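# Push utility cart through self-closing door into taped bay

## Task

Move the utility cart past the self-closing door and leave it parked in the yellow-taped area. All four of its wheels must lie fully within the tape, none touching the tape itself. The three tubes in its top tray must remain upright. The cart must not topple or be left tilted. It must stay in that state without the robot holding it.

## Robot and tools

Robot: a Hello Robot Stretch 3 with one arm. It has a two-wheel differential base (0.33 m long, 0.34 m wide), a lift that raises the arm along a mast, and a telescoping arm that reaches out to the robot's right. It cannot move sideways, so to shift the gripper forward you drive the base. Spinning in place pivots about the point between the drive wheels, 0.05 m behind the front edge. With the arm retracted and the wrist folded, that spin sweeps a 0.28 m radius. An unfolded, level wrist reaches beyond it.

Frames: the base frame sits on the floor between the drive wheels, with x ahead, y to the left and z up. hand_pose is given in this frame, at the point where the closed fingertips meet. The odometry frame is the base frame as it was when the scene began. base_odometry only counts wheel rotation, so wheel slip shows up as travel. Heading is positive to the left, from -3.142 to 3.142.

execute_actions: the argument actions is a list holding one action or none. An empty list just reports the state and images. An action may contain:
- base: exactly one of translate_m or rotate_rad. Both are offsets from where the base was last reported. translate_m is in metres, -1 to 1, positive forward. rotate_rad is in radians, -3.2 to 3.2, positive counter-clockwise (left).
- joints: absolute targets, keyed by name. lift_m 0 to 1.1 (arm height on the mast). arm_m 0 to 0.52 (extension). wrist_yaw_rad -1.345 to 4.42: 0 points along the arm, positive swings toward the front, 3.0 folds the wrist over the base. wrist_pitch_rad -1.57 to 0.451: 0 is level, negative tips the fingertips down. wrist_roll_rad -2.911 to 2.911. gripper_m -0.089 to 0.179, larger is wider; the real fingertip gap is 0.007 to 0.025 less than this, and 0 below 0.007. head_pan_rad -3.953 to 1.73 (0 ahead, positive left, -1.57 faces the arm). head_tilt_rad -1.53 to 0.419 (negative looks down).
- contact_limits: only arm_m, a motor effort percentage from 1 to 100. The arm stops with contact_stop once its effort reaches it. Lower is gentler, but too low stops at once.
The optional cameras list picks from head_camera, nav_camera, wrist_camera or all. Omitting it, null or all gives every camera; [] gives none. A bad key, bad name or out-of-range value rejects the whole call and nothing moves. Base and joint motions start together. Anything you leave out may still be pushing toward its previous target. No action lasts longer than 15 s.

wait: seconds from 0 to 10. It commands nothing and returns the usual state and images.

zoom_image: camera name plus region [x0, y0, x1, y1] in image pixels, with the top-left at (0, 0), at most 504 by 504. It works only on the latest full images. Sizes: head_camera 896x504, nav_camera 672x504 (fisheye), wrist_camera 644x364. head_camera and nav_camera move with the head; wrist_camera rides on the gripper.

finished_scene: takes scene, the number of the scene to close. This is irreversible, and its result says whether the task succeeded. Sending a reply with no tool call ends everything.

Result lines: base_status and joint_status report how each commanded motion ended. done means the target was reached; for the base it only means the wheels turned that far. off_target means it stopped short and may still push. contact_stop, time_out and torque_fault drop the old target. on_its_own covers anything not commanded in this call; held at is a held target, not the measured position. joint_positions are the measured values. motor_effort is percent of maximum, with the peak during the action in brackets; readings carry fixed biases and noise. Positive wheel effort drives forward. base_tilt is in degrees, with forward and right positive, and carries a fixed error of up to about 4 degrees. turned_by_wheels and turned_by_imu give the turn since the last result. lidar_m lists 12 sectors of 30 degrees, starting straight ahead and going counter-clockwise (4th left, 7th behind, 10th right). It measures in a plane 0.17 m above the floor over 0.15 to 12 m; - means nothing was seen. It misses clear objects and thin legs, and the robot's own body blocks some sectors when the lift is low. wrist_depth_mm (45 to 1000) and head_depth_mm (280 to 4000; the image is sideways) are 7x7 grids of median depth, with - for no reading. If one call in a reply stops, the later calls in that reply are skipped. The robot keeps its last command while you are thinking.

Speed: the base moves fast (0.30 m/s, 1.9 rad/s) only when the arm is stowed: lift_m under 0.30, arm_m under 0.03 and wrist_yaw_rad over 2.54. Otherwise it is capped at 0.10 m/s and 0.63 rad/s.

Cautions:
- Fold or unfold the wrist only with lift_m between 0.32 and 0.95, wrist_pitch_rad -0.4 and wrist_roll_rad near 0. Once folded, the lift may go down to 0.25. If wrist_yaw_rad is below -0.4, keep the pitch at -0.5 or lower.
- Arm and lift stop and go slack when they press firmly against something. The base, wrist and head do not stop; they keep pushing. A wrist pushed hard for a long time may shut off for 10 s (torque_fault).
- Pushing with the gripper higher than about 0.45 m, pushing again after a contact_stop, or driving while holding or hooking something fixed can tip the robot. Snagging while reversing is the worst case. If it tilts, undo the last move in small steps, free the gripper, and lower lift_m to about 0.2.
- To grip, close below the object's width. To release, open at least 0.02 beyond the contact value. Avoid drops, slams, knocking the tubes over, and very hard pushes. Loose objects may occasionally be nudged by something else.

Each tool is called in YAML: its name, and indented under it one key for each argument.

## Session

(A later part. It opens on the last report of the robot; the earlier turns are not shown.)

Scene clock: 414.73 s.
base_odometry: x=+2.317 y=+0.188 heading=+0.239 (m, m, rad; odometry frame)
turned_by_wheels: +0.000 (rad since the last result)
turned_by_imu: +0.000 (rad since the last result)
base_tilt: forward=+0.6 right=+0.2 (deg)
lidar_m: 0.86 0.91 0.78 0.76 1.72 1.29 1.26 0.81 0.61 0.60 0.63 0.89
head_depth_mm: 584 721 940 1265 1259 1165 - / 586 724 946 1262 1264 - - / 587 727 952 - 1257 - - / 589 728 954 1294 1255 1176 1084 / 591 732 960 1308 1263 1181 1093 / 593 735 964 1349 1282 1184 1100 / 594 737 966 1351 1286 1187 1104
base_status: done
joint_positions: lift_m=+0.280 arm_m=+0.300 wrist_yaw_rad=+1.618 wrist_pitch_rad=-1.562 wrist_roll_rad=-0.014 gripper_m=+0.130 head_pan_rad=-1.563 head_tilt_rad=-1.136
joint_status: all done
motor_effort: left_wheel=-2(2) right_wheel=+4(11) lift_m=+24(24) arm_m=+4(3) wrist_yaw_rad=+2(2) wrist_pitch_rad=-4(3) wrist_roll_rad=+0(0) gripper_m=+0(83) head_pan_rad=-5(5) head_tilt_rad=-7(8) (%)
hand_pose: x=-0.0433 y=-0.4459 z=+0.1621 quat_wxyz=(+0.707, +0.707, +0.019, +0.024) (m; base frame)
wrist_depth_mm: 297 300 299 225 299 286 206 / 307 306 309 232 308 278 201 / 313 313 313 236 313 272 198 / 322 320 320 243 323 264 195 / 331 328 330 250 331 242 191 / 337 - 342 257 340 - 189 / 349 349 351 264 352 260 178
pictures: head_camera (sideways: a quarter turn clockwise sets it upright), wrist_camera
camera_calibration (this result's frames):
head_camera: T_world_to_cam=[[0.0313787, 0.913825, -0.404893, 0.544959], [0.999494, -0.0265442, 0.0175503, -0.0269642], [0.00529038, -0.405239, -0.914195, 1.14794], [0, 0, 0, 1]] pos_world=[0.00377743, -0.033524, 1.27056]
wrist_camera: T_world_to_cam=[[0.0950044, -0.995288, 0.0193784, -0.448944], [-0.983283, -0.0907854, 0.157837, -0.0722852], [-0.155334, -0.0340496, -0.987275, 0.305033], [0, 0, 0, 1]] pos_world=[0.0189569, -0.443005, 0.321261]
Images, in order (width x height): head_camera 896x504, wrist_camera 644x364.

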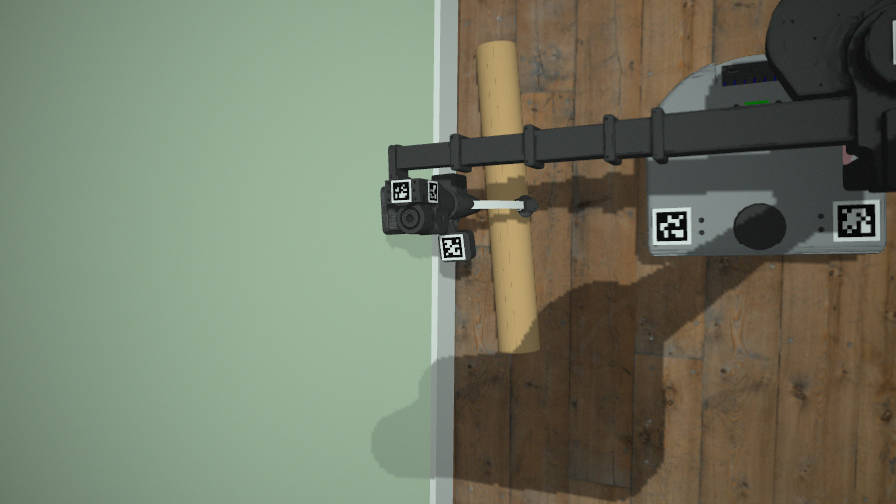

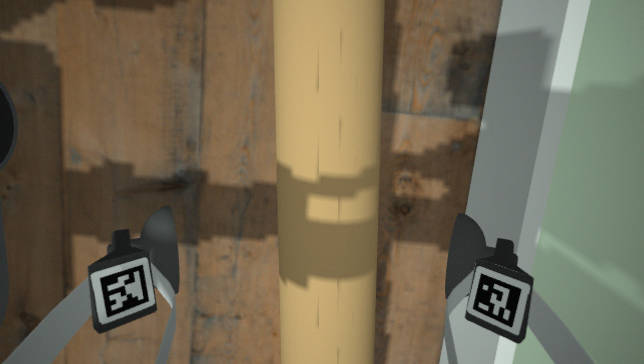

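execute_actions:
  actions:
    - {"base":{"translate_m":-0.015},"joints":{"arm_m":0.313,"lift_m":0.15}}
  cameras: ["wrist_camera","head_camera"]

execute_actions:
  actions:
    - {"joints":{"gripper_m":0.035}}
  cameras: ["wrist_camera"]

execute_actions:
  actions:
    - {"joints":{"lift_m":0.45,"arm_m":0.2}}

Scene clock: 426.23 s.
base_odometry: x=+2.302 y=+0.184 heading=+0.239 (m, m, rad; odometry frame)
turned_by_wheels: +0.000 (rad since the last result)
turned_by_imu: +0.000 (rad since the last result)
base_tilt: forward=+0.5 right=+0.2 (deg)
lidar_m: 0.88 0.92 0.78 0.76 1.69 1.27 1.24 0.81 0.61 0.60 0.63 0.88
head_depth_mm: 583 720 939 1272 1259 1170 1073 / 585 723 945 1263 1267 - - / 588 727 951 1221 1253 - - / 588 730 956 1251 1256 1178 1082 / 591 732 959 1310 1262 1183 1097 / 592 735 965 1348 1279 1184 1101 / 593 738 968 1349 1289 1188 1103
base_status: done
joint_positions: lift_m=+0.150 arm_m=+0.313 wrist_yaw_rad=+1.618 wrist_pitch_rad=-1.563 wrist_roll_rad=-0.014 gripper_m=+0.130 head_pan_rad=-1.563 head_tilt_rad=-1.136
joint_status: all done
motor_effort: left_wheel=-2(5) right_wheel=+3(5) lift_m=+18(22) arm_m=+3(3) wrist_yaw_rad=+3(2) wrist_pitch_rad=-3(4) wrist_roll_rad=+0(0) gripper_m=+1(0) head_pan_rad=-4(4) head_tilt_rad=-7(7) (%)
hand_pose: x=-0.0434 y=-0.4589 z=+0.0325 quat_wxyz=(+0.707, +0.707, +0.019, +0.024) (m; base frame)
wrist_depth_mm: 177 177 106 101 176 178 171 / 182 181 109 104 180 183 168 / 187 186 112 107 185 187 165 / 191 191 116 110 190 193 162 / 196 195 120 112 195 197 159 / 200 - 124 116 201 - 157 / 208 208 129 119 207 209 148
pictures: head_camera (sideways: a quarter turn clockwise sets it upright), wrist_camera
camera_calibration (this result's frames):
head_camera: T_world_to_cam=[[0.0314129, 0.913824, -0.404893, 0.544959], [0.999493, -0.0265816, 0.0175503, -0.0269642], [0.00527521, -0.405239, -0.914195, 1.14794], [0, 0, 0, 1]] pos_world=[0.00377617, -0.0335239, 1.27056]
wrist_camera: T_world_to_cam=[[0.0950121, -0.995288, 0.0193584, -0.45937], [-0.983218, -0.090782, 0.158244, -0.0531279], [-0.155741, -0.0340687, -0.98721, 0.176622], [0, 0, 0, 1]] pos_world=[0.0189168, -0.456011, 0.191663]
Images, in order (width x height): head_camera 896x504, wrist_camera 644x364.

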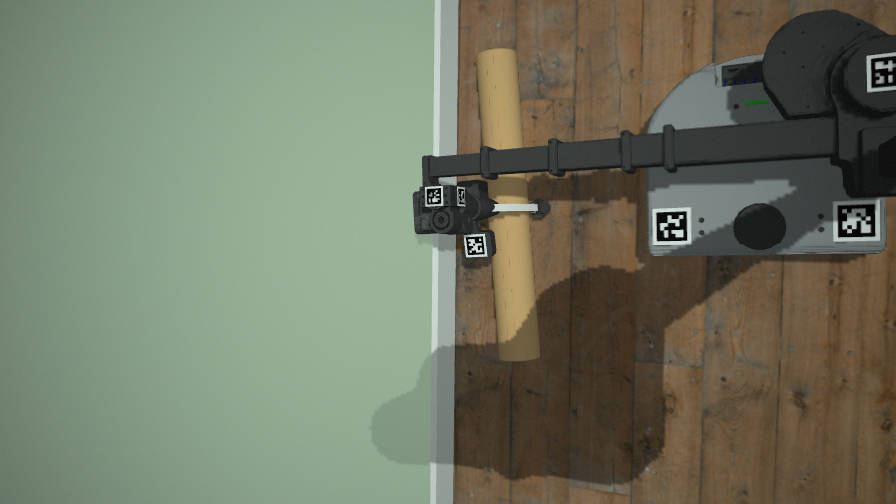

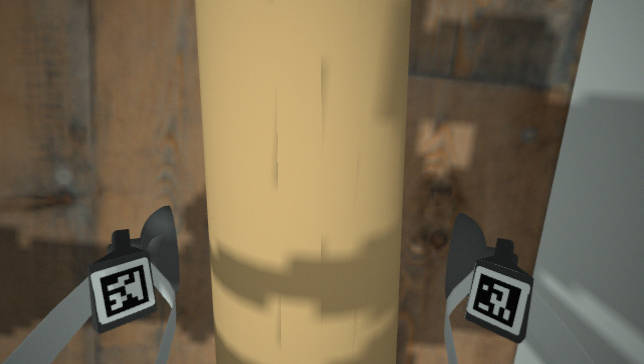

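Scene clock: 427.67 s.
base_odometry: x=+2.302 y=+0.184 heading=+0.239 (m, m, rad; odometry frame)
turned_by_wheels: +0.000 (rad since the last result)
turned_by_imu: +0.000 (rad since the last result)
base_tilt: forward=+0.6 right=+0.2 (deg)
lidar_m: 0.88 0.92 0.78 0.76 1.69 1.27 1.24 0.81 0.61 0.60 0.63 0.89
head_depth_mm: 583 720 938 1274 1259 1168 1075 / 585 723 945 1258 1265 - - / 588 724 952 1220 1254 - - / 589 730 955 1250 1259 1181 1084 / 590 731 957 1303 1267 1182 1099 / 592 733 963 1345 1287 1182 1100 / 593 737 967 1349 1292 1182 1103
base_status: not commanded
joint_positions: lift_m=+0.150 arm_m=+0.313 wrist_yaw_rad=+1.618 wrist_pitch_rad=-1.563 wrist_roll_rad=-0.014 gripper_m=+0.036 head_pan_rad=-1.563 head_tilt_rad=-1.136
joint_status: all done
motor_effort: left_wheel=-1(2) right_wheel=+3(3) lift_m=+20(21) arm_m=+4(4) wrist_yaw_rad=+2(3) wrist_pitch_rad=-3(3) wrist_roll_rad=+0(1) gripper_m=-20(91) head_pan_rad=-4(5) head_tilt_rad=-8(7) (%)
hand_pose: x=-0.0435 y=-0.4589 z=+0.0323 quat_wxyz=(+0.707, +0.707, +0.019, +0.024) (m; base frame)
wrist_depth_mm: 177 177 107 99 114 177 171 / 181 181 110 102 119 182 168 / 186 186 113 104 126 187 165 / 191 191 118 107 189 191 162 / 196 197 118 110 123 196 159 / 201 200 120 113 123 201 157 / 206 209 130 117 207 207 154
pictures: wrist_camera
camera_calibration (this result's frames):
wrist_camera: T_world_to_cam=[[0.0954361, -0.995247, 0.0193494, -0.459336], [-0.98315, -0.0911959, 0.158429, -0.053338], [-0.155911, -0.0341431, -0.987181, 0.176382], [0, 0, 0, 1]] pos_world=[0.0188979, -0.455995, 0.191459]
Images, in order (width x height): wrist_camera 644x364.

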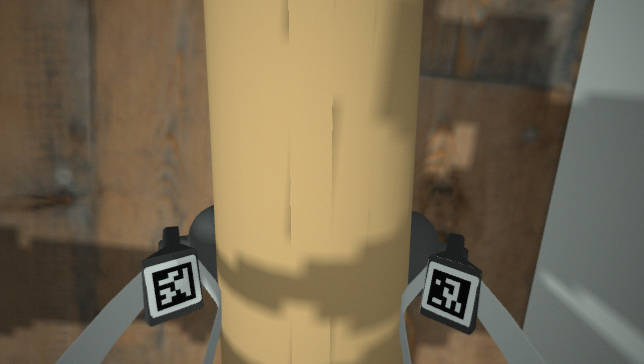

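Scene clock: 431.23 s.
base_odometry: x=+2.302 y=+0.184 heading=+0.239 (m, m, rad; odometry frame)
turned_by_wheels: +0.000 (rad since the last result)
turned_by_imu: +0.000 (rad since the last result)
base_tilt: forward=+0.6 right=+0.2 (deg)
lidar_m: 0.87 0.92 0.78 0.76 1.69 1.28 1.24 0.81 0.61 0.60 0.63 0.88
head_depth_mm: 584 720 940 1199 1244 1168 - / 586 724 943 1203 1260 - - / 588 725 948 - 1255 - - / 588 729 955 1224 1244 1179 1082 / 590 731 957 1301 1250 1178 1095 / 592 734 961 1315 1266 1178 1101 / 594 735 966 1354 1290 1187 1105
base_status: not commanded
joint_positions: lift_m=+0.450 arm_m=+0.200 wrist_yaw_rad=+1.618 wrist_pitch_rad=-1.562 wrist_roll_rad=-0.014 gripper_m=+0.039 head_pan_rad=-1.563 head_tilt_rad=-1.136
joint_status: all done
motor_effort: left_wheel=-1(2) right_wheel=+4(3) lift_m=+27(29) arm_m=-4(5) wrist_yaw_rad=+2(2) wrist_pitch_rad=-4(4) wrist_roll_rad=-1(0) gripper_m=-20(20) head_pan_rad=-5(5) head_tilt_rad=-7(7) (%)
hand_pose: x=-0.0433 y=-0.3466 z=+0.3318 quat_wxyz=(+0.707, +0.707, +0.019, +0.025) (m; base frame)
wrist_depth_mm: 460 456 103 96 110 455 336 / 464 467 106 100 115 462 327 / - - 109 103 122 452 323 / - - 116 106 132 443 316 / - - 117 110 122 427 310 / - - 120 113 124 417 305 / - 535 131 118 531 427 301
pictures: head_camera (sideways: a quarter turn clockwise sets it upright), nav_camera (sideways: a quarter turn counterclockwise sets it upright), wrist_camera
camera_calibration (this result's frames):
head_camera: T_world_to_cam=[[0.0314128, 0.913824, -0.404893, 0.544959], [0.999493, -0.0265815, 0.0175503, -0.0269642], [0.00527526, -0.405239, -0.914195, 1.14794], [0, 0, 0, 1]] pos_world=[0.00377618, -0.0335239, 1.27056]
nav_camera: T_world_to_cam=[[-0.00989192, -0.894476, 0.447008, -0.540284], [-0.999941, 0.0108496, -0.000417556, 0.0583422], [-0.00447635, -0.446985, -0.89453, 1.12092], [0, 0, 0, 1]] pos_world=[0.0580119, 0.0171299, 1.24423]
wrist_camera: T_world_to_cam=[[0.0958555, -0.995207, 0.0193819, -0.353322], [-0.983217, -0.0916282, 0.157764, -0.0903092], [-0.155232, -0.0341792, -0.987287, 0.475987], [0, 0, 0, 1]] pos_world=[0.0189627, -0.343634, 0.491031]
Images, in order (width x height): head_camera 896x504, nav_camera 672x504, wrist_camera 644x364.

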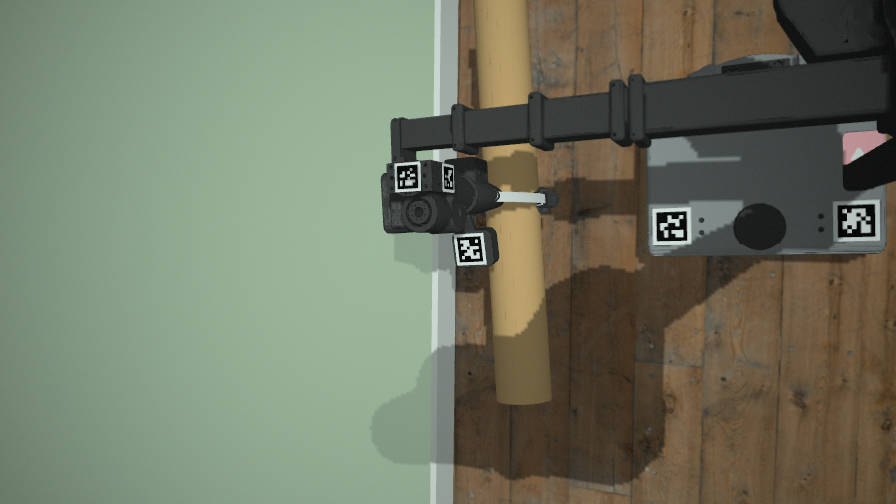

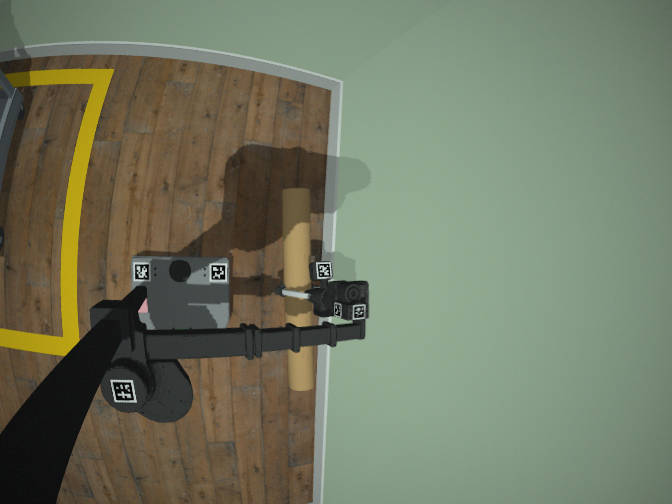

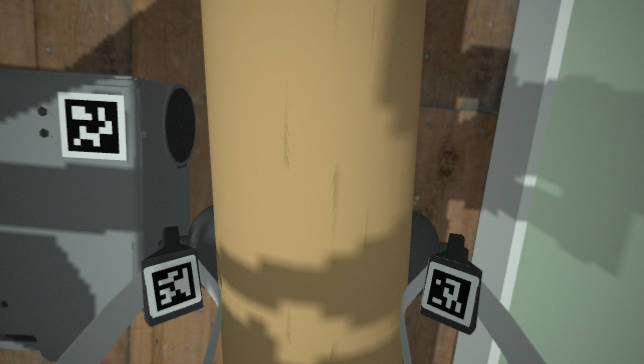

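execute_actions:
  actions:
    - {"base":{"rotate_rad":0.5},"joints":{"lift_m":0.6,"arm_m":0.06}}
  cameras: []

execute_actions:
  actions:
    - {"base":{"translate_m":0.33},"joints":{"lift_m":0.9}}
  cameras: []

execute_actions:
  actions:
    - {"base":{"rotate_rad":2.62},"joints":{"lift_m":1.098,"head_tilt_rad":-0.5}}

execute_actions:
  actions:
    - {"joints":{"wrist_pitch_rad":-0.8}}
  cameras: ["nav_camera"]

Scene clock: 442.83 s.
base_odometry: x=+2.302 y=+0.184 heading=+0.739 (m, m, rad; odometry frame)
turned_by_wheels: +0.500 (rad since the last result)
turned_by_imu: +0.496 (rad since the last result)
base_tilt: forward=+0.6 right=+0.1 (deg)
lidar_m: 0.91 0.79 0.76 1.73 1.28 1.24 0.83 0.62 0.60 0.62 0.86 0.88
head_depth_mm: 578 690 858 1118 771 1177 - / 614 741 937 1170 - - - / 654 803 1027 1294 744 - - / 698 868 1147 1372 741 1179 1086 / 750 951 1288 1389 765 1178 1098 / 810 1044 1447 1403 751 1184 1101 / 882 1150 1378 1404 1289 1186 1100
base_status: done
joint_positions: lift_m=+0.600 arm_m=+0.060 wrist_yaw_rad=+1.619 wrist_pitch_rad=-1.560 wrist_roll_rad=-0.014 gripper_m=+0.039 head_pan_rad=-1.563 head_tilt_rad=-1.136
joint_status: all done
motor_effort: left_wheel=-2(7) right_wheel=+4(11) lift_m=+28(29) arm_m=-5(4) wrist_yaw_rad=+0(2) wrist_pitch_rad=-5(5) wrist_roll_rad=+0(0) gripper_m=-19(19) head_pan_rad=-4(4) head_tilt_rad=-7(6) (%)
hand_pose: x=-0.0427 y=-0.2066 z=+0.4818 quat_wxyz=(+0.707, +0.707, +0.019, +0.026) (m; base frame)
wrist_depth_mm: 595 598 103 97 111 601 599 / 610 604 106 100 116 617 607 / 624 - 108 103 123 627 618 / - - 112 106 133 645 563 / 658 - 116 110 122 657 512 / 678 - 120 114 124 585 468 / 689 698 131 118 628 549 431
pictures: none
No camera images: the call's "cameras" was empty. Leave "cameras" out to get every camera's image.

Scene clock: 447.10 s.
base_odometry: x=+2.546 y=+0.406 heading=+0.738 (m, m, rad; odometry frame)
turned_by_wheels: +0.000 (rad since the last result)
turned_by_imu: -0.001 (rad since the last result)
base_tilt: forward=+0.6 right=+0.2 (deg)
lidar_m: 0.62 0.61 0.59 0.62 1.57 1.52 1.07 0.79 0.76 0.80 0.61 0.59
head_depth_mm: 724 - 1131 482 1233 1165 1080 / 785 - - 465 1232 - - / 847 - - 471 1236 - - / 907 1130 1433 463 1242 1182 1086 / 935 1112 1371 475 1234 1182 1096 / 822 945 1112 1184 1239 1185 1103 / 721 814 935 988 1234 1184 1101
base_status: done
joint_positions: lift_m=+0.900 arm_m=+0.060 wrist_yaw_rad=+1.619 wrist_pitch_rad=-1.560 wrist_roll_rad=-0.014 gripper_m=+0.039 head_pan_rad=-1.563 head_tilt_rad=-1.136
joint_status: all done
motor_effort: left_wheel=-2(3) right_wheel=+3(10) lift_m=+28(28) arm_m=-4(4) wrist_yaw_rad=+0(1) wrist_pitch_rad=-5(5) wrist_roll_rad=+0(1) gripper_m=-19(18) head_pan_rad=-4(5) head_tilt_rad=-7(7) (%)
hand_pose: x=-0.0427 y=-0.2066 z=+0.7818 quat_wxyz=(+0.707, +0.707, +0.019, +0.026) (m; base frame)
wrist_depth_mm: 881 871 103 97 111 873 705 / 907 894 107 100 116 891 833 / 920 921 108 103 123 920 860 / 936 943 112 106 132 942 796 / 959 965 116 110 122 933 704 / - 984 120 113 124 811 656 / - - 131 118 892 767 594
pictures: none
No camera images: the call's "cameras" was empty. Leave "cameras" out to get every camera's image.

Scene clock: 452.17 s.
base_odometry: x=+2.546 y=+0.406 heading=-2.925 (m, m, rad; odometry frame)
turned_by_wheels: +2.620 (rad since the last result)
turned_by_imu: +2.602 (rad since the last result)
base_tilt: forward=+0.6 right=+0.2 (deg)
lidar_m: 1.52 1.06 0.79 0.77 0.80 0.61 0.59 0.62 0.61 0.59 0.62 1.57
head_depth_mm: - - - - - - - / - - - - - - - / - - - 952 1094 970 - / 2518 2743 2998 1011 - 948 - / 2501 2697 2894 896 - 955 - / 662 731 2911 953 820 961 - / 2548 2774 3062 2662 1772 1555 -
base_status: done
joint_positions: lift_m=+1.097 arm_m=+0.060 wrist_yaw_rad=+1.619 wrist_pitch_rad=-1.560 wrist_roll_rad=-0.014 gripper_m=+0.039 head_pan_rad=-1.563 head_tilt_rad=-0.508
joint_status: all done
motor_effort: left_wheel=-1(7) right_wheel=+3(10) lift_m=+28(29) arm_m=-5(5) wrist_yaw_rad=+2(1) wrist_pitch_rad=-5(5) wrist_roll_rad=+0(0) gripper_m=-19(19) head_pan_rad=-4(4) head_tilt_rad=+4(38) (%)
hand_pose: x=-0.0427 y=-0.2066 z=+0.9796 quat_wxyz=(+0.707, +0.707, +0.019, +0.026) (m; base frame)
wrist_depth_mm: - - 103 97 111 920 620 / - - 107 100 117 946 642 / - - 108 103 123 955 659 / - - 113 106 133 981 671 / - - 117 110 122 702 698 / - - 120 113 124 690 711 / 912 897 130 118 949 - -
pictures: head_camera (sideways: a quarter turn clockwise sets it upright), nav_camera (sideways: a quarter turn counterclockwise sets it upright), wrist_camera
camera_calibration (this result's frames):
head_camera: T_world_to_cam=[[0.0345676, 0.501156, -0.864666, 1.14405], [0.999365, -0.00983165, 0.0342542, -0.0487318], [0.00866559, -0.865301, -0.501178, 0.610812], [0, 0, 0, 1]] pos_world=[0.00386082, -0.0452902, 1.29702]
nav_camera: T_world_to_cam=[[-0.0132021, -0.460715, 0.88745, -1.11423], [-0.999912, 0.00717927, -0.0111481, 0.0723168], [-0.00123517, -0.887519, -0.460769, 0.556761], [0, 0, 0, 1]] pos_world=[0.0582879, -0.0197275, 1.24617]
wrist_camera: T_world_to_cam=[[0.0966059, -0.995132, 0.0194909, -0.22666], [-0.983495, -0.0924296, 0.155545, -0.177106], [-0.152986, -0.0341958, -0.987637, 1.12079], [0, 0, 0, 1]] pos_world=[0.0191797, -0.2036, 1.1389]
Images, in order (width x height): head_camera 896x504, nav_camera 672x504, wrist_camera 644x364.

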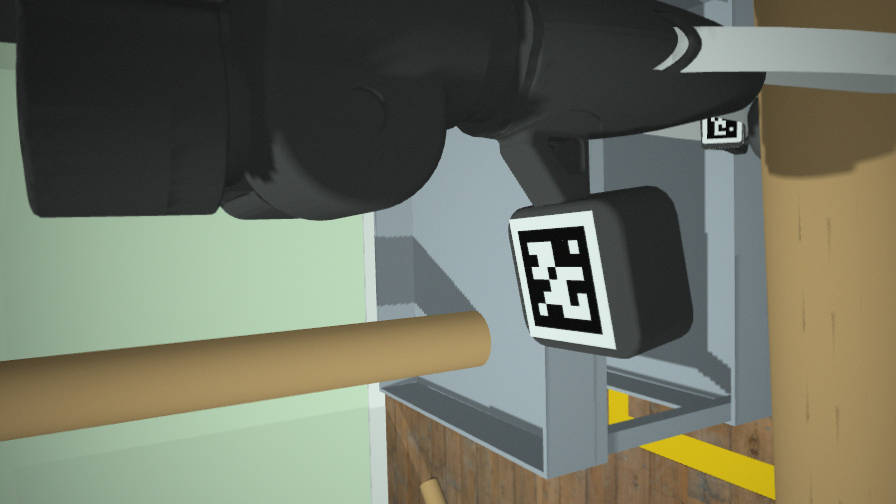

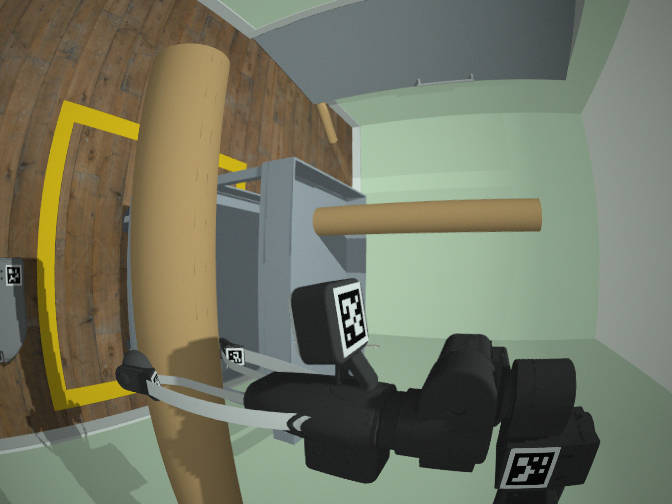

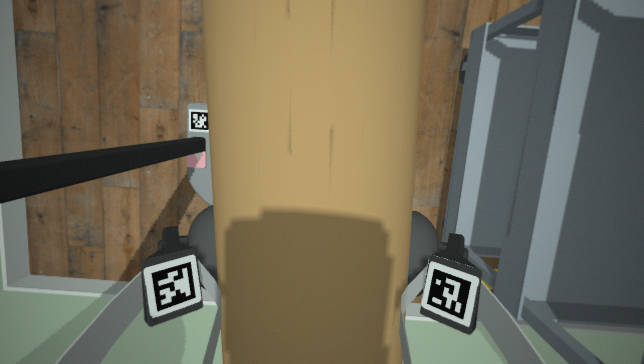

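Scene clock: 453.27 s.
base_odometry: x=+2.546 y=+0.406 heading=-2.925 (m, m, rad; odometry frame)
turned_by_wheels: +0.000 (rad since the last result)
turned_by_imu: +0.000 (rad since the last result)
base_tilt: forward=+0.6 right=+0.2 (deg)
lidar_m: 1.52 1.06 0.79 0.77 0.80 0.61 0.59 0.62 0.61 0.59 0.62 1.57
head_depth_mm: - - - - 720 959 1083 / - - - - - 939 1112 / - - - - - 909 1117 / 2527 2754 3008 1099 - 945 1123 / 2496 2733 2910 899 - - 1129 / 663 732 2954 - 736 960 294 / 2527 2811 3095 - 1796 1662 -
base_status: not commanded
joint_positions: lift_m=+1.097 arm_m=+0.060 wrist_yaw_rad=+1.619 wrist_pitch_rad=-0.851 wrist_roll_rad=-0.014 gripper_m=+0.039 head_pan_rad=-1.563 head_tilt_rad=-0.508
joint_status: wrist_pitch_rad off_target (ended at -0.851, target -0.800)
motor_effort: left_wheel=-1(1) right_wheel=+4(4) lift_m=+27(28) arm_m=-4(5) wrist_yaw_rad=+0(1) wrist_pitch_rad=+29(28) wrist_roll_rad=+0(0) gripper_m=-18(20) head_pan_rad=-4(4) head_tilt_rad=+5(5) (%)
hand_pose: x=+0.1292 y=-0.1982 z=+1.0274 quat_wxyz=(+0.658, +0.666, -0.228, +0.269) (m; base frame)
wrist_depth_mm: - - 64 61 65 - - / - - 72 68 74 - - / - - 82 76 85 - - / - - 95 86 104 - - / - - 110 100 119 - - / - - 134 120 139 794 688 / - - - 149 - 683 671
pictures: nav_camera (sideways: a quarter turn counterclockwise sets it upright)
camera_calibration (this result's frames):
nav_camera: T_world_to_cam=[[-0.0132021, -0.460715, 0.88745, -1.11423], [-0.999912, 0.00717927, -0.0111481, 0.0723169], [-0.00123517, -0.887519, -0.460769, 0.556761], [0, 0, 0, 1]] pos_world=[0.0582879, -0.0197275, 1.24617]
Images, in order (width x height): nav_camera 672x504.

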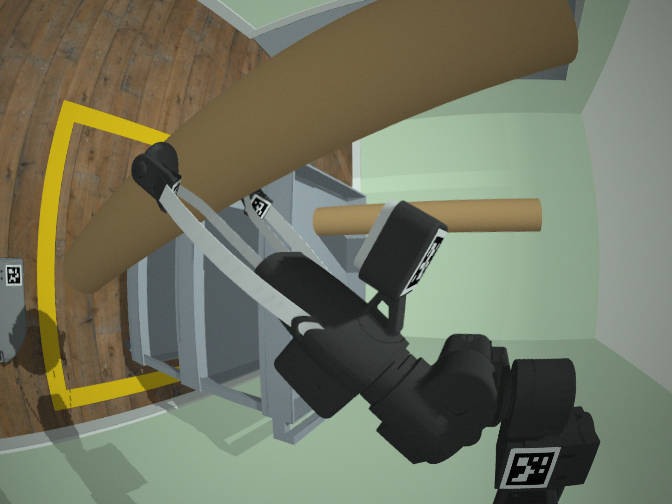

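execute_actions:
  actions:
    - {"joints":{"wrist_pitch_rad":0.05,"arm_m":0.1}}
  cameras: ["nav_camera","wrist_camera"]

Scene clock: 465.43 s.
base_odometry: x=+2.546 y=+0.406 heading=-2.925 (m, m, rad; odometry frame)
turned_by_wheels: +0.000 (rad since the last result)
turned_by_imu: +0.000 (rad since the last result)
base_tilt: forward=+0.6 right=+0.2 (deg)
lidar_m: 1.52 1.06 0.79 0.77 0.80 0.61 0.59 0.62 0.61 0.59 0.62 1.57
head_depth_mm: - - 1925 946 722 957 1079 / - - - 904 723 967 1110 / 2439 - - 910 727 973 1118 / 2516 2743 2929 939 731 977 1124 / 2493 2703 2950 - 773 985 1126 / 657 - - - 785 960 1197 / 2500 - 3013 2334 1768 1568 1254
base_status: not commanded
joint_positions: lift_m=+1.097 arm_m=+0.100 wrist_yaw_rad=+1.619 wrist_pitch_rad=-0.037 wrist_roll_rad=-0.014 gripper_m=+0.039 head_pan_rad=-1.563 head_tilt_rad=-0.508
joint_status: wrist_pitch_rad off_target (ended at -0.037, target +0.050); the others done
on_its_own: wrist_pitch_rad is at rest, and its effort (+49) is outside its rest range (-20 to +32)
motor_effort: left_wheel=-2(2) right_wheel=+4(4) lift_m=+28(27) arm_m=+3(3) wrist_yaw_rad=+0(1) wrist_pitch_rad=+49(49) wrist_roll_rad=+0(0) gripper_m=-16(18) head_pan_rad=-5(4) head_tilt_rad=+4(4) (%)
hand_pose: x=+0.2335 y=-0.2323 z=+1.2025 quat_wxyz=(+0.501, +0.517, -0.474, +0.507) (m; base frame)
wrist_depth_mm: - - 147 124 - - - / - - 148 126 - - - / - - 149 127 - - - / - - 151 128 - - - / - - 138 130 144 - - / - - 137 131 145 - - / - - 154 133 - - -
pictures: nav_camera (sideways: a quarter turn counterclockwise sets it upright), wrist_camera
camera_calibration (this result's frames):
nav_camera: T_world_to_cam=[[-0.0132023, -0.460687, 0.887465, -1.11425], [-0.999912, 0.00717892, -0.0111485, 0.0723174], [-0.00123506, -0.887534, -0.460741, 0.556724], [0, 0, 0, 1]] pos_world=[0.058288, -0.0197292, 1.24617]
wrist_camera: T_world_to_cam=[[0.0320693, -0.998237, 0.0499524, -0.305591], [-0.200153, -0.0553798, -0.978198, 1.24647], [0.97924, 0.021372, -0.201576, 0.185633], [0, 0, 0, 1]] pos_world=[0.0775066, -0.23999, 1.27198]
Images, in order (width x height): nav_camera 672x504, wrist_camera 644x364.

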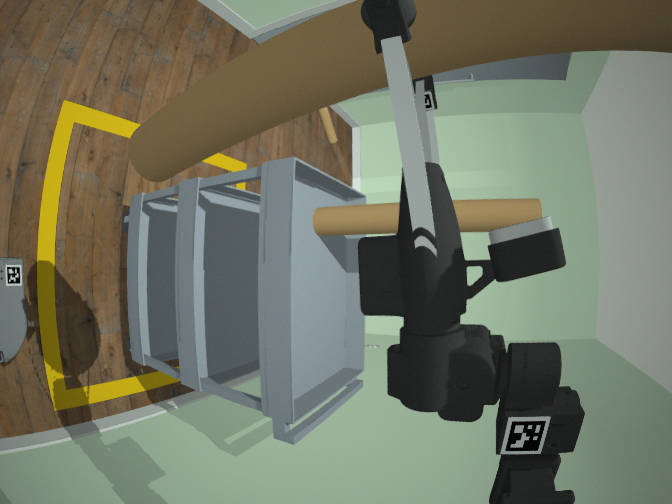

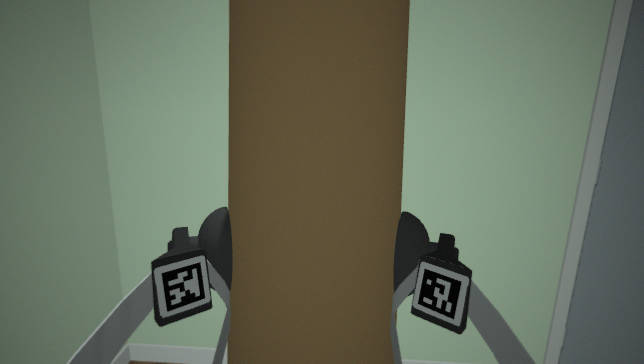

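execute_actions:
  actions:
    - {"base":{"translate_m":-0.04},"joints":{"wrist_yaw_rad":0.8,"arm_m":0.06,"gripper_m":0.02}}
  cameras: []

execute_actions:
  actions:
    - {"joints":{"wrist_yaw_rad":0.0,"wrist_pitch_rad":0.17}}

Scene clock: 475.07 s.
base_odometry: x=+2.585 y=+0.415 heading=-2.925 (m, m, rad; odometry frame)
turned_by_wheels: +0.000 (rad since the last result)
turned_by_imu: +0.000 (rad since the last result)
base_tilt: forward=+0.5 right=+0.2 (deg)
lidar_m: 1.56 1.06 0.79 0.77 0.77 0.57 0.55 0.58 0.61 0.59 0.62 1.62
head_depth_mm: - - - 856 717 865 1092 / - - - - 722 963 1117 / - - - - 725 972 1117 / 2529 2772 2936 - 811 979 1126 / 2485 - - - 818 951 1127 / 677 - - 870 398 424 1105 / 1564 751 327 350 374 1430 1291
base_status: done
joint_positions: lift_m=+1.097 arm_m=+0.060 wrist_yaw_rad=+0.801 wrist_pitch_rad=-0.037 wrist_roll_rad=-0.014 gripper_m=+0.024 head_pan_rad=-1.563 head_tilt_rad=-0.507
joint_status: all done
on_its_own: wrist_pitch_rad is at rest, and its effort (+49) is outside its rest range (-20 to +32)
motor_effort: left_wheel=-2(4) right_wheel=+4(7) lift_m=+27(27) arm_m=-4(5) wrist_yaw_rad=+0(7) wrist_pitch_rad=+49(49) wrist_roll_rad=-1(0) gripper_m=-21(85) head_pan_rad=-4(4) head_tilt_rad=+4(4) (%)
hand_pose: x=+0.1617 y=-0.3830 z=+1.2025 quat_wxyz=(+0.661, +0.286, -0.641, +0.265) (m; base frame)
wrist_depth_mm: - - 144 123 - 484 - / - - 146 125 - 486 - / - - 147 126 - 491 - / - - 149 128 - 512 - / - - 138 130 144 522 - / - - 137 132 145 541 - / - - 154 133 668 633 674
pictures: none
No camera images: the call's "cameras" was empty. Leave "cameras" out to get every camera's image.

Scene clock: 476.40 s.
base_odometry: x=+2.585 y=+0.415 heading=-2.925 (m, m, rad; odometry frame)
turned_by_wheels: +0.000 (rad since the last result)
turned_by_imu: +0.000 (rad since the last result)
base_tilt: forward=+0.5 right=+0.2 (deg)
lidar_m: 1.57 1.06 0.79 0.77 0.77 0.57 0.55 0.58 0.61 0.59 0.62 1.61
head_depth_mm: - - - 889 720 866 1096 / - - - - 715 965 1113 / - - - - 476 966 1122 / 2413 384 3060 919 727 974 1121 / 2502 2796 3049 972 817 981 1128 / 686 734 802 898 822 980 1101 / 689 2756 3079 2549 760 1473 1283
base_status: not commanded
joint_positions: lift_m=+1.097 arm_m=+0.060 wrist_yaw_rad=+0.000 wrist_pitch_rad=+0.079 wrist_roll_rad=-0.014 gripper_m=+0.030 head_pan_rad=-1.563 head_tilt_rad=-0.507
joint_status: wrist_pitch_rad off_target (ended at +0.079, target +0.170); the others done
on_its_own: gripper_m is held at +0.029, not at your +0.020, by its stall guard, which is not easing now; wrist_pitch_rad is at rest, and its effort (+51) is outside its rest range (-20 to +32)
motor_effort: left_wheel=-1(2) right_wheel=+4(5) lift_m=+27(28) arm_m=-4(4) wrist_yaw_rad=-1(8) wrist_pitch_rad=+51(61) wrist_roll_rad=+0(0) gripper_m=-19(22) head_pan_rad=-4(4) head_tilt_rad=+3(5) (%)
hand_pose: x=-0.0214 y=-0.4626 z=+1.2324 quat_wxyz=(+0.712, -0.028, -0.701, +0.028) (m; base frame)
wrist_depth_mm: - - - 129 - - 683 / - 499 528 129 - - 673 / - 503 157 130 - - 679 / - 517 154 130 - - 673 / - - 139 131 145 - 678 / - - 138 132 145 933 671 / - 541 152 133 759 889 673
pictures: head_camera (sideways: a quarter turn clockwise sets it upright), nav_camera (sideways: a quarter turn counterclockwise sets it upright), wrist_camera
camera_calibration (this result's frames):
head_camera: T_world_to_cam=[[0.0345681, 0.501088, -0.864706, 1.1441], [0.999365, -0.00982895, 0.0342555, -0.0487336], [0.00866589, -0.86534, -0.50111, 0.610724], [0, 0, 0, 1]] pos_world=[0.00386083, -0.0452906, 1.29702]
nav_camera: T_world_to_cam=[[-0.0132026, -0.460645, 0.887486, -1.11428], [-0.999912, 0.00717839, -0.0111492, 0.0723183], [-0.0012349, -0.887556, -0.460699, 0.55667], [0, 0, 0, 1]] pos_world=[0.058288, -0.0197319, 1.24617]
wrist_camera: T_world_to_cam=[[-0.998622, 0.0218037, 0.0477261, -0.0762178], [-0.0456477, 0.0875201, -0.995116, 1.3022], [-0.0258742, -0.995924, -0.0864042, -0.187873], [0, 0, 0, 1]] pos_world=[-0.0215314, -0.299414, 1.28325]
Images, in order (width x height): head_camera 896x504, nav_camera 672x504, wrist_camera 644x364.

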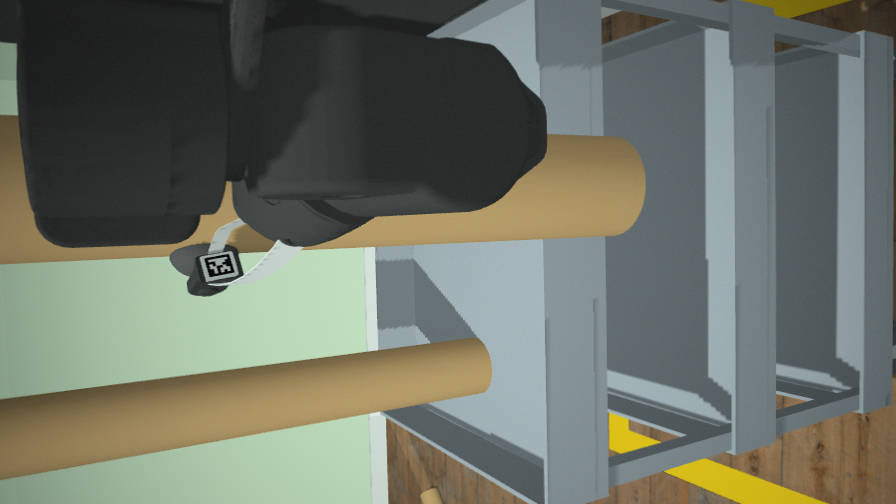

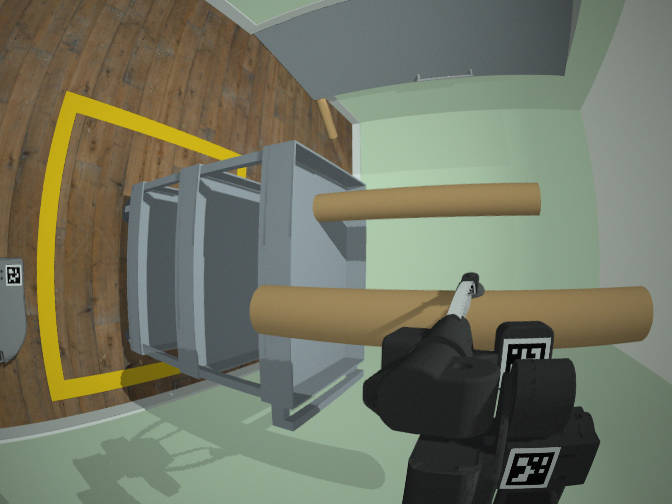

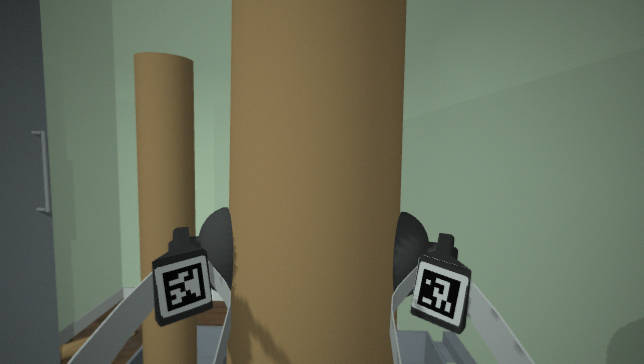

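Bottom ≈0.90; clears.

execute_actions:
  actions:
    - {"joints":{"arm_m":0.31}}
  cameras: ["head_camera"]

execute_actions:
  actions:
    - {"joints":{"lift_m":1.0}}
  cameras: ["head_camera"]

Scene clock: 483.00 s.
base_odometry: x=+2.585 y=+0.415 heading=-2.925 (m, m, rad; odometry frame)
turned_by_wheels: +0.000 (rad since the last result)
turned_by_imu: +0.000 (rad since the last result)
base_tilt: forward=+0.6 right=+0.2 (deg)
lidar_m: 1.56 1.06 0.79 0.77 0.77 0.57 0.55 0.58 0.61 0.59 0.62 1.61
head_depth_mm: - 1774 1922 941 720 866 1093 / - - 2852 991 721 965 1110 / 538 - 670 872 724 972 1118 / 2419 2774 2940 921 809 978 1122 / 2532 2767 3050 976 817 983 1130 / 684 737 803 899 825 980 1104 / 690 2736 3063 2562 759 1470 1293
base_status: not commanded
joint_positions: lift_m=+1.097 arm_m=+0.310 wrist_yaw_rad=+0.000 wrist_pitch_rad=+0.079 wrist_roll_rad=-0.014 gripper_m=+0.030 head_pan_rad=-1.563 head_tilt_rad=-0.507
joint_status: all done
on_its_own: gripper_m is held at +0.029, not at your +0.020, by its stall guard, which is not easing now; wrist_pitch_rad is at rest, and its effort (+51) is outside its rest range (-20 to +32)
motor_effort: left_wheel=-2(2) right_wheel=+4(4) lift_m=+28(27) arm_m=+3(3) wrist_yaw_rad=+1(1) wrist_pitch_rad=+51(51) wrist_roll_rad=+0(0) gripper_m=-18(19) head_pan_rad=-5(4) head_tilt_rad=+4(5) (%)
hand_pose: x=-0.0214 y=-0.7120 z=+1.2324 quat_wxyz=(+0.712, -0.028, -0.701, +0.028) (m; base frame)
wrist_depth_mm: 264 - - 128 - - 684 / 267 - 157 128 - - 694 / 268 - 154 129 - - 684 / 272 - 154 130 - - 689 / 274 - 139 131 144 - 680 / 278 - 138 132 145 946 675 / 280 - 153 133 - 920 670
pictures: head_camera (sideways: a quarter turn clockwise sets it upright)
camera_calibration (this result's frames):
head_camera: T_world_to_cam=[[0.0345686, 0.501021, -0.864745, 1.14415], [0.999365, -0.0098264, 0.0342569, -0.0487354], [0.00866608, -0.865379, -0.501042, 0.610636], [0, 0, 0, 1]] pos_world=[0.00386082, -0.045291, 1.29702]
Images, in order (width x height): head_camera 896x504.

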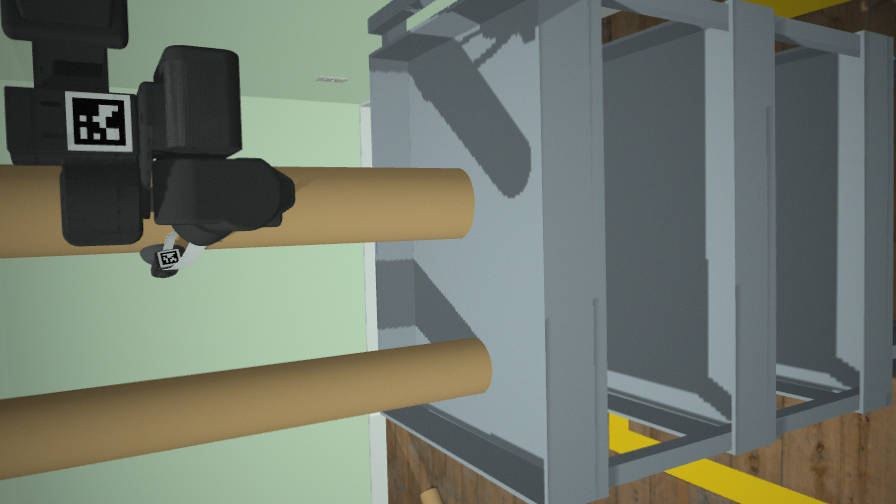

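Scene clock: 484.73 s.
base_odometry: x=+2.585 y=+0.415 heading=-2.925 (m, m, rad; odometry frame)
turned_by_wheels: +0.000 (rad since the last result)
turned_by_imu: +0.000 (rad since the last result)
base_tilt: forward=+0.6 right=+0.2 (deg)
lidar_m: 1.57 1.06 0.79 0.77 0.77 0.57 0.55 0.58 0.61 0.59 0.62 1.61
head_depth_mm: 1877 1894 - 938 719 865 1092 / 2460 2651 - 968 721 964 1112 / 564 601 - 742 726 970 1116 / 576 2663 3035 920 809 975 1124 / 2514 2760 3052 970 815 986 1129 / 686 738 801 896 822 981 1103 / 690 2723 3076 2549 760 1473 1282
base_status: not commanded
joint_positions: lift_m=+1.000 arm_m=+0.310 wrist_yaw_rad=+0.000 wrist_pitch_rad=+0.079 wrist_roll_rad=-0.014 gripper_m=+0.030 head_pan_rad=-1.563 head_tilt_rad=-0.507
joint_status: all done
on_its_own: gripper_m is held at +0.029, not at your +0.020, by its stall guard, which is not easing now; wrist_pitch_rad is at rest, and its effort (+51) is outside its rest range (-20 to +32)
motor_effort: left_wheel=-2(2) right_wheel=+4(4) lift_m=+21(25) arm_m=+3(3) wrist_yaw_rad=-1(1) wrist_pitch_rad=+51(51) wrist_roll_rad=+0(0) gripper_m=-19(19) head_pan_rad=-4(4) head_tilt_rad=+4(4) (%)
hand_pose: x=-0.0214 y=-0.7120 z=+1.1350 quat_wxyz=(+0.712, -0.028, -0.701, +0.028) (m; base frame)
wrist_depth_mm: 264 - - 127 - - 691 / 266 - 156 128 - - 691 / 268 - 154 129 - - 688 / 272 - 154 130 - - 691 / 275 - 139 131 144 - 684 / 279 - 138 132 145 938 685 / 280 - 153 133 - 883 676
pictures: head_camera (sideways: a quarter turn clockwise sets it upright)
camera_calibration (this result's frames):
head_camera: T_world_to_cam=[[0.0345686, 0.501021, -0.864745, 1.14415], [0.999365, -0.0098264, 0.0342569, -0.0487354], [0.00866608, -0.865379, -0.501042, 0.610636], [0, 0, 0, 1]] pos_world=[0.00386082, -0.045291, 1.29702]
Images, in order (width x height): head_camera 896x504.

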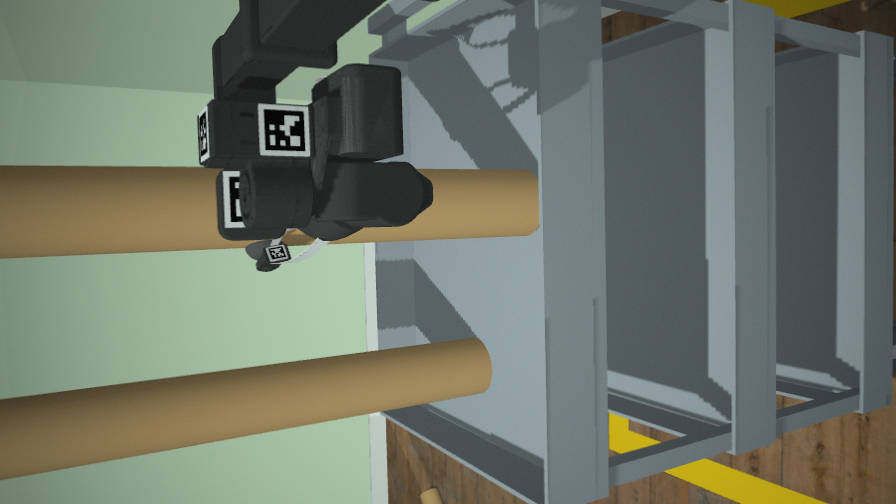

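execute_actions:
  actions:
    - {"joints":{"lift_m":0.975}}
  cameras: []

Scene clock: 489.50 s.
base_odometry: x=+2.585 y=+0.415 heading=-2.925 (m, m, rad; odometry frame)
turned_by_wheels: +0.000 (rad since the last result)
turned_by_imu: +0.000 (rad since the last result)
base_tilt: forward=+0.5 right=+0.2 (deg)
lidar_m: 1.56 1.06 0.79 0.77 0.77 0.57 0.55 0.58 0.61 0.59 0.62 1.61
head_depth_mm: 1867 1913 - 936 718 864 1089 / 2477 2713 - 923 723 963 1113 / 563 610 - 753 724 971 1116 / 578 2661 3069 921 808 973 1125 / 2517 2749 3009 972 816 983 1125 / 686 738 802 897 825 981 1107 / 691 2753 3079 2559 758 1469 1289
base_status: not commanded
joint_positions: lift_m=+0.975 arm_m=+0.310 wrist_yaw_rad=+0.000 wrist_pitch_rad=+0.112 wrist_roll_rad=-0.014 gripper_m=+0.030 head_pan_rad=-1.563 head_tilt_rad=-0.507
joint_status: all done
on_its_own: gripper_m is held at +0.029, not at your +0.020, by its stall guard, which is not easing now; wrist_pitch_rad is at rest, and its effort (+33) is outside its rest range (-20 to +32)
motor_effort: left_wheel=-2(2) right_wheel=+4(4) lift_m=+18(21) arm_m=+3(4) wrist_yaw_rad=-1(1) wrist_pitch_rad=+33(51) wrist_roll_rad=+0(0) gripper_m=-20(19) head_pan_rad=-4(4) head_tilt_rad=+3(4) (%)
hand_pose: x=-0.0214 y=-0.7120 z=+1.1186 quat_wxyz=(+0.711, -0.040, -0.701, +0.039) (m; base frame)
wrist_depth_mm: 267 - - 130 - - 694 / 267 - - 130 - - 698 / 269 - - 131 - - 687 / 271 - 158 131 - - 684 / 273 - 137 132 145 - 681 / 276 - 137 132 145 922 663 / 278 - 151 132 - 872 667
pictures: none
No camera images: the call's "cameras" was empty. Leave "cameras" out to get every camera's image.


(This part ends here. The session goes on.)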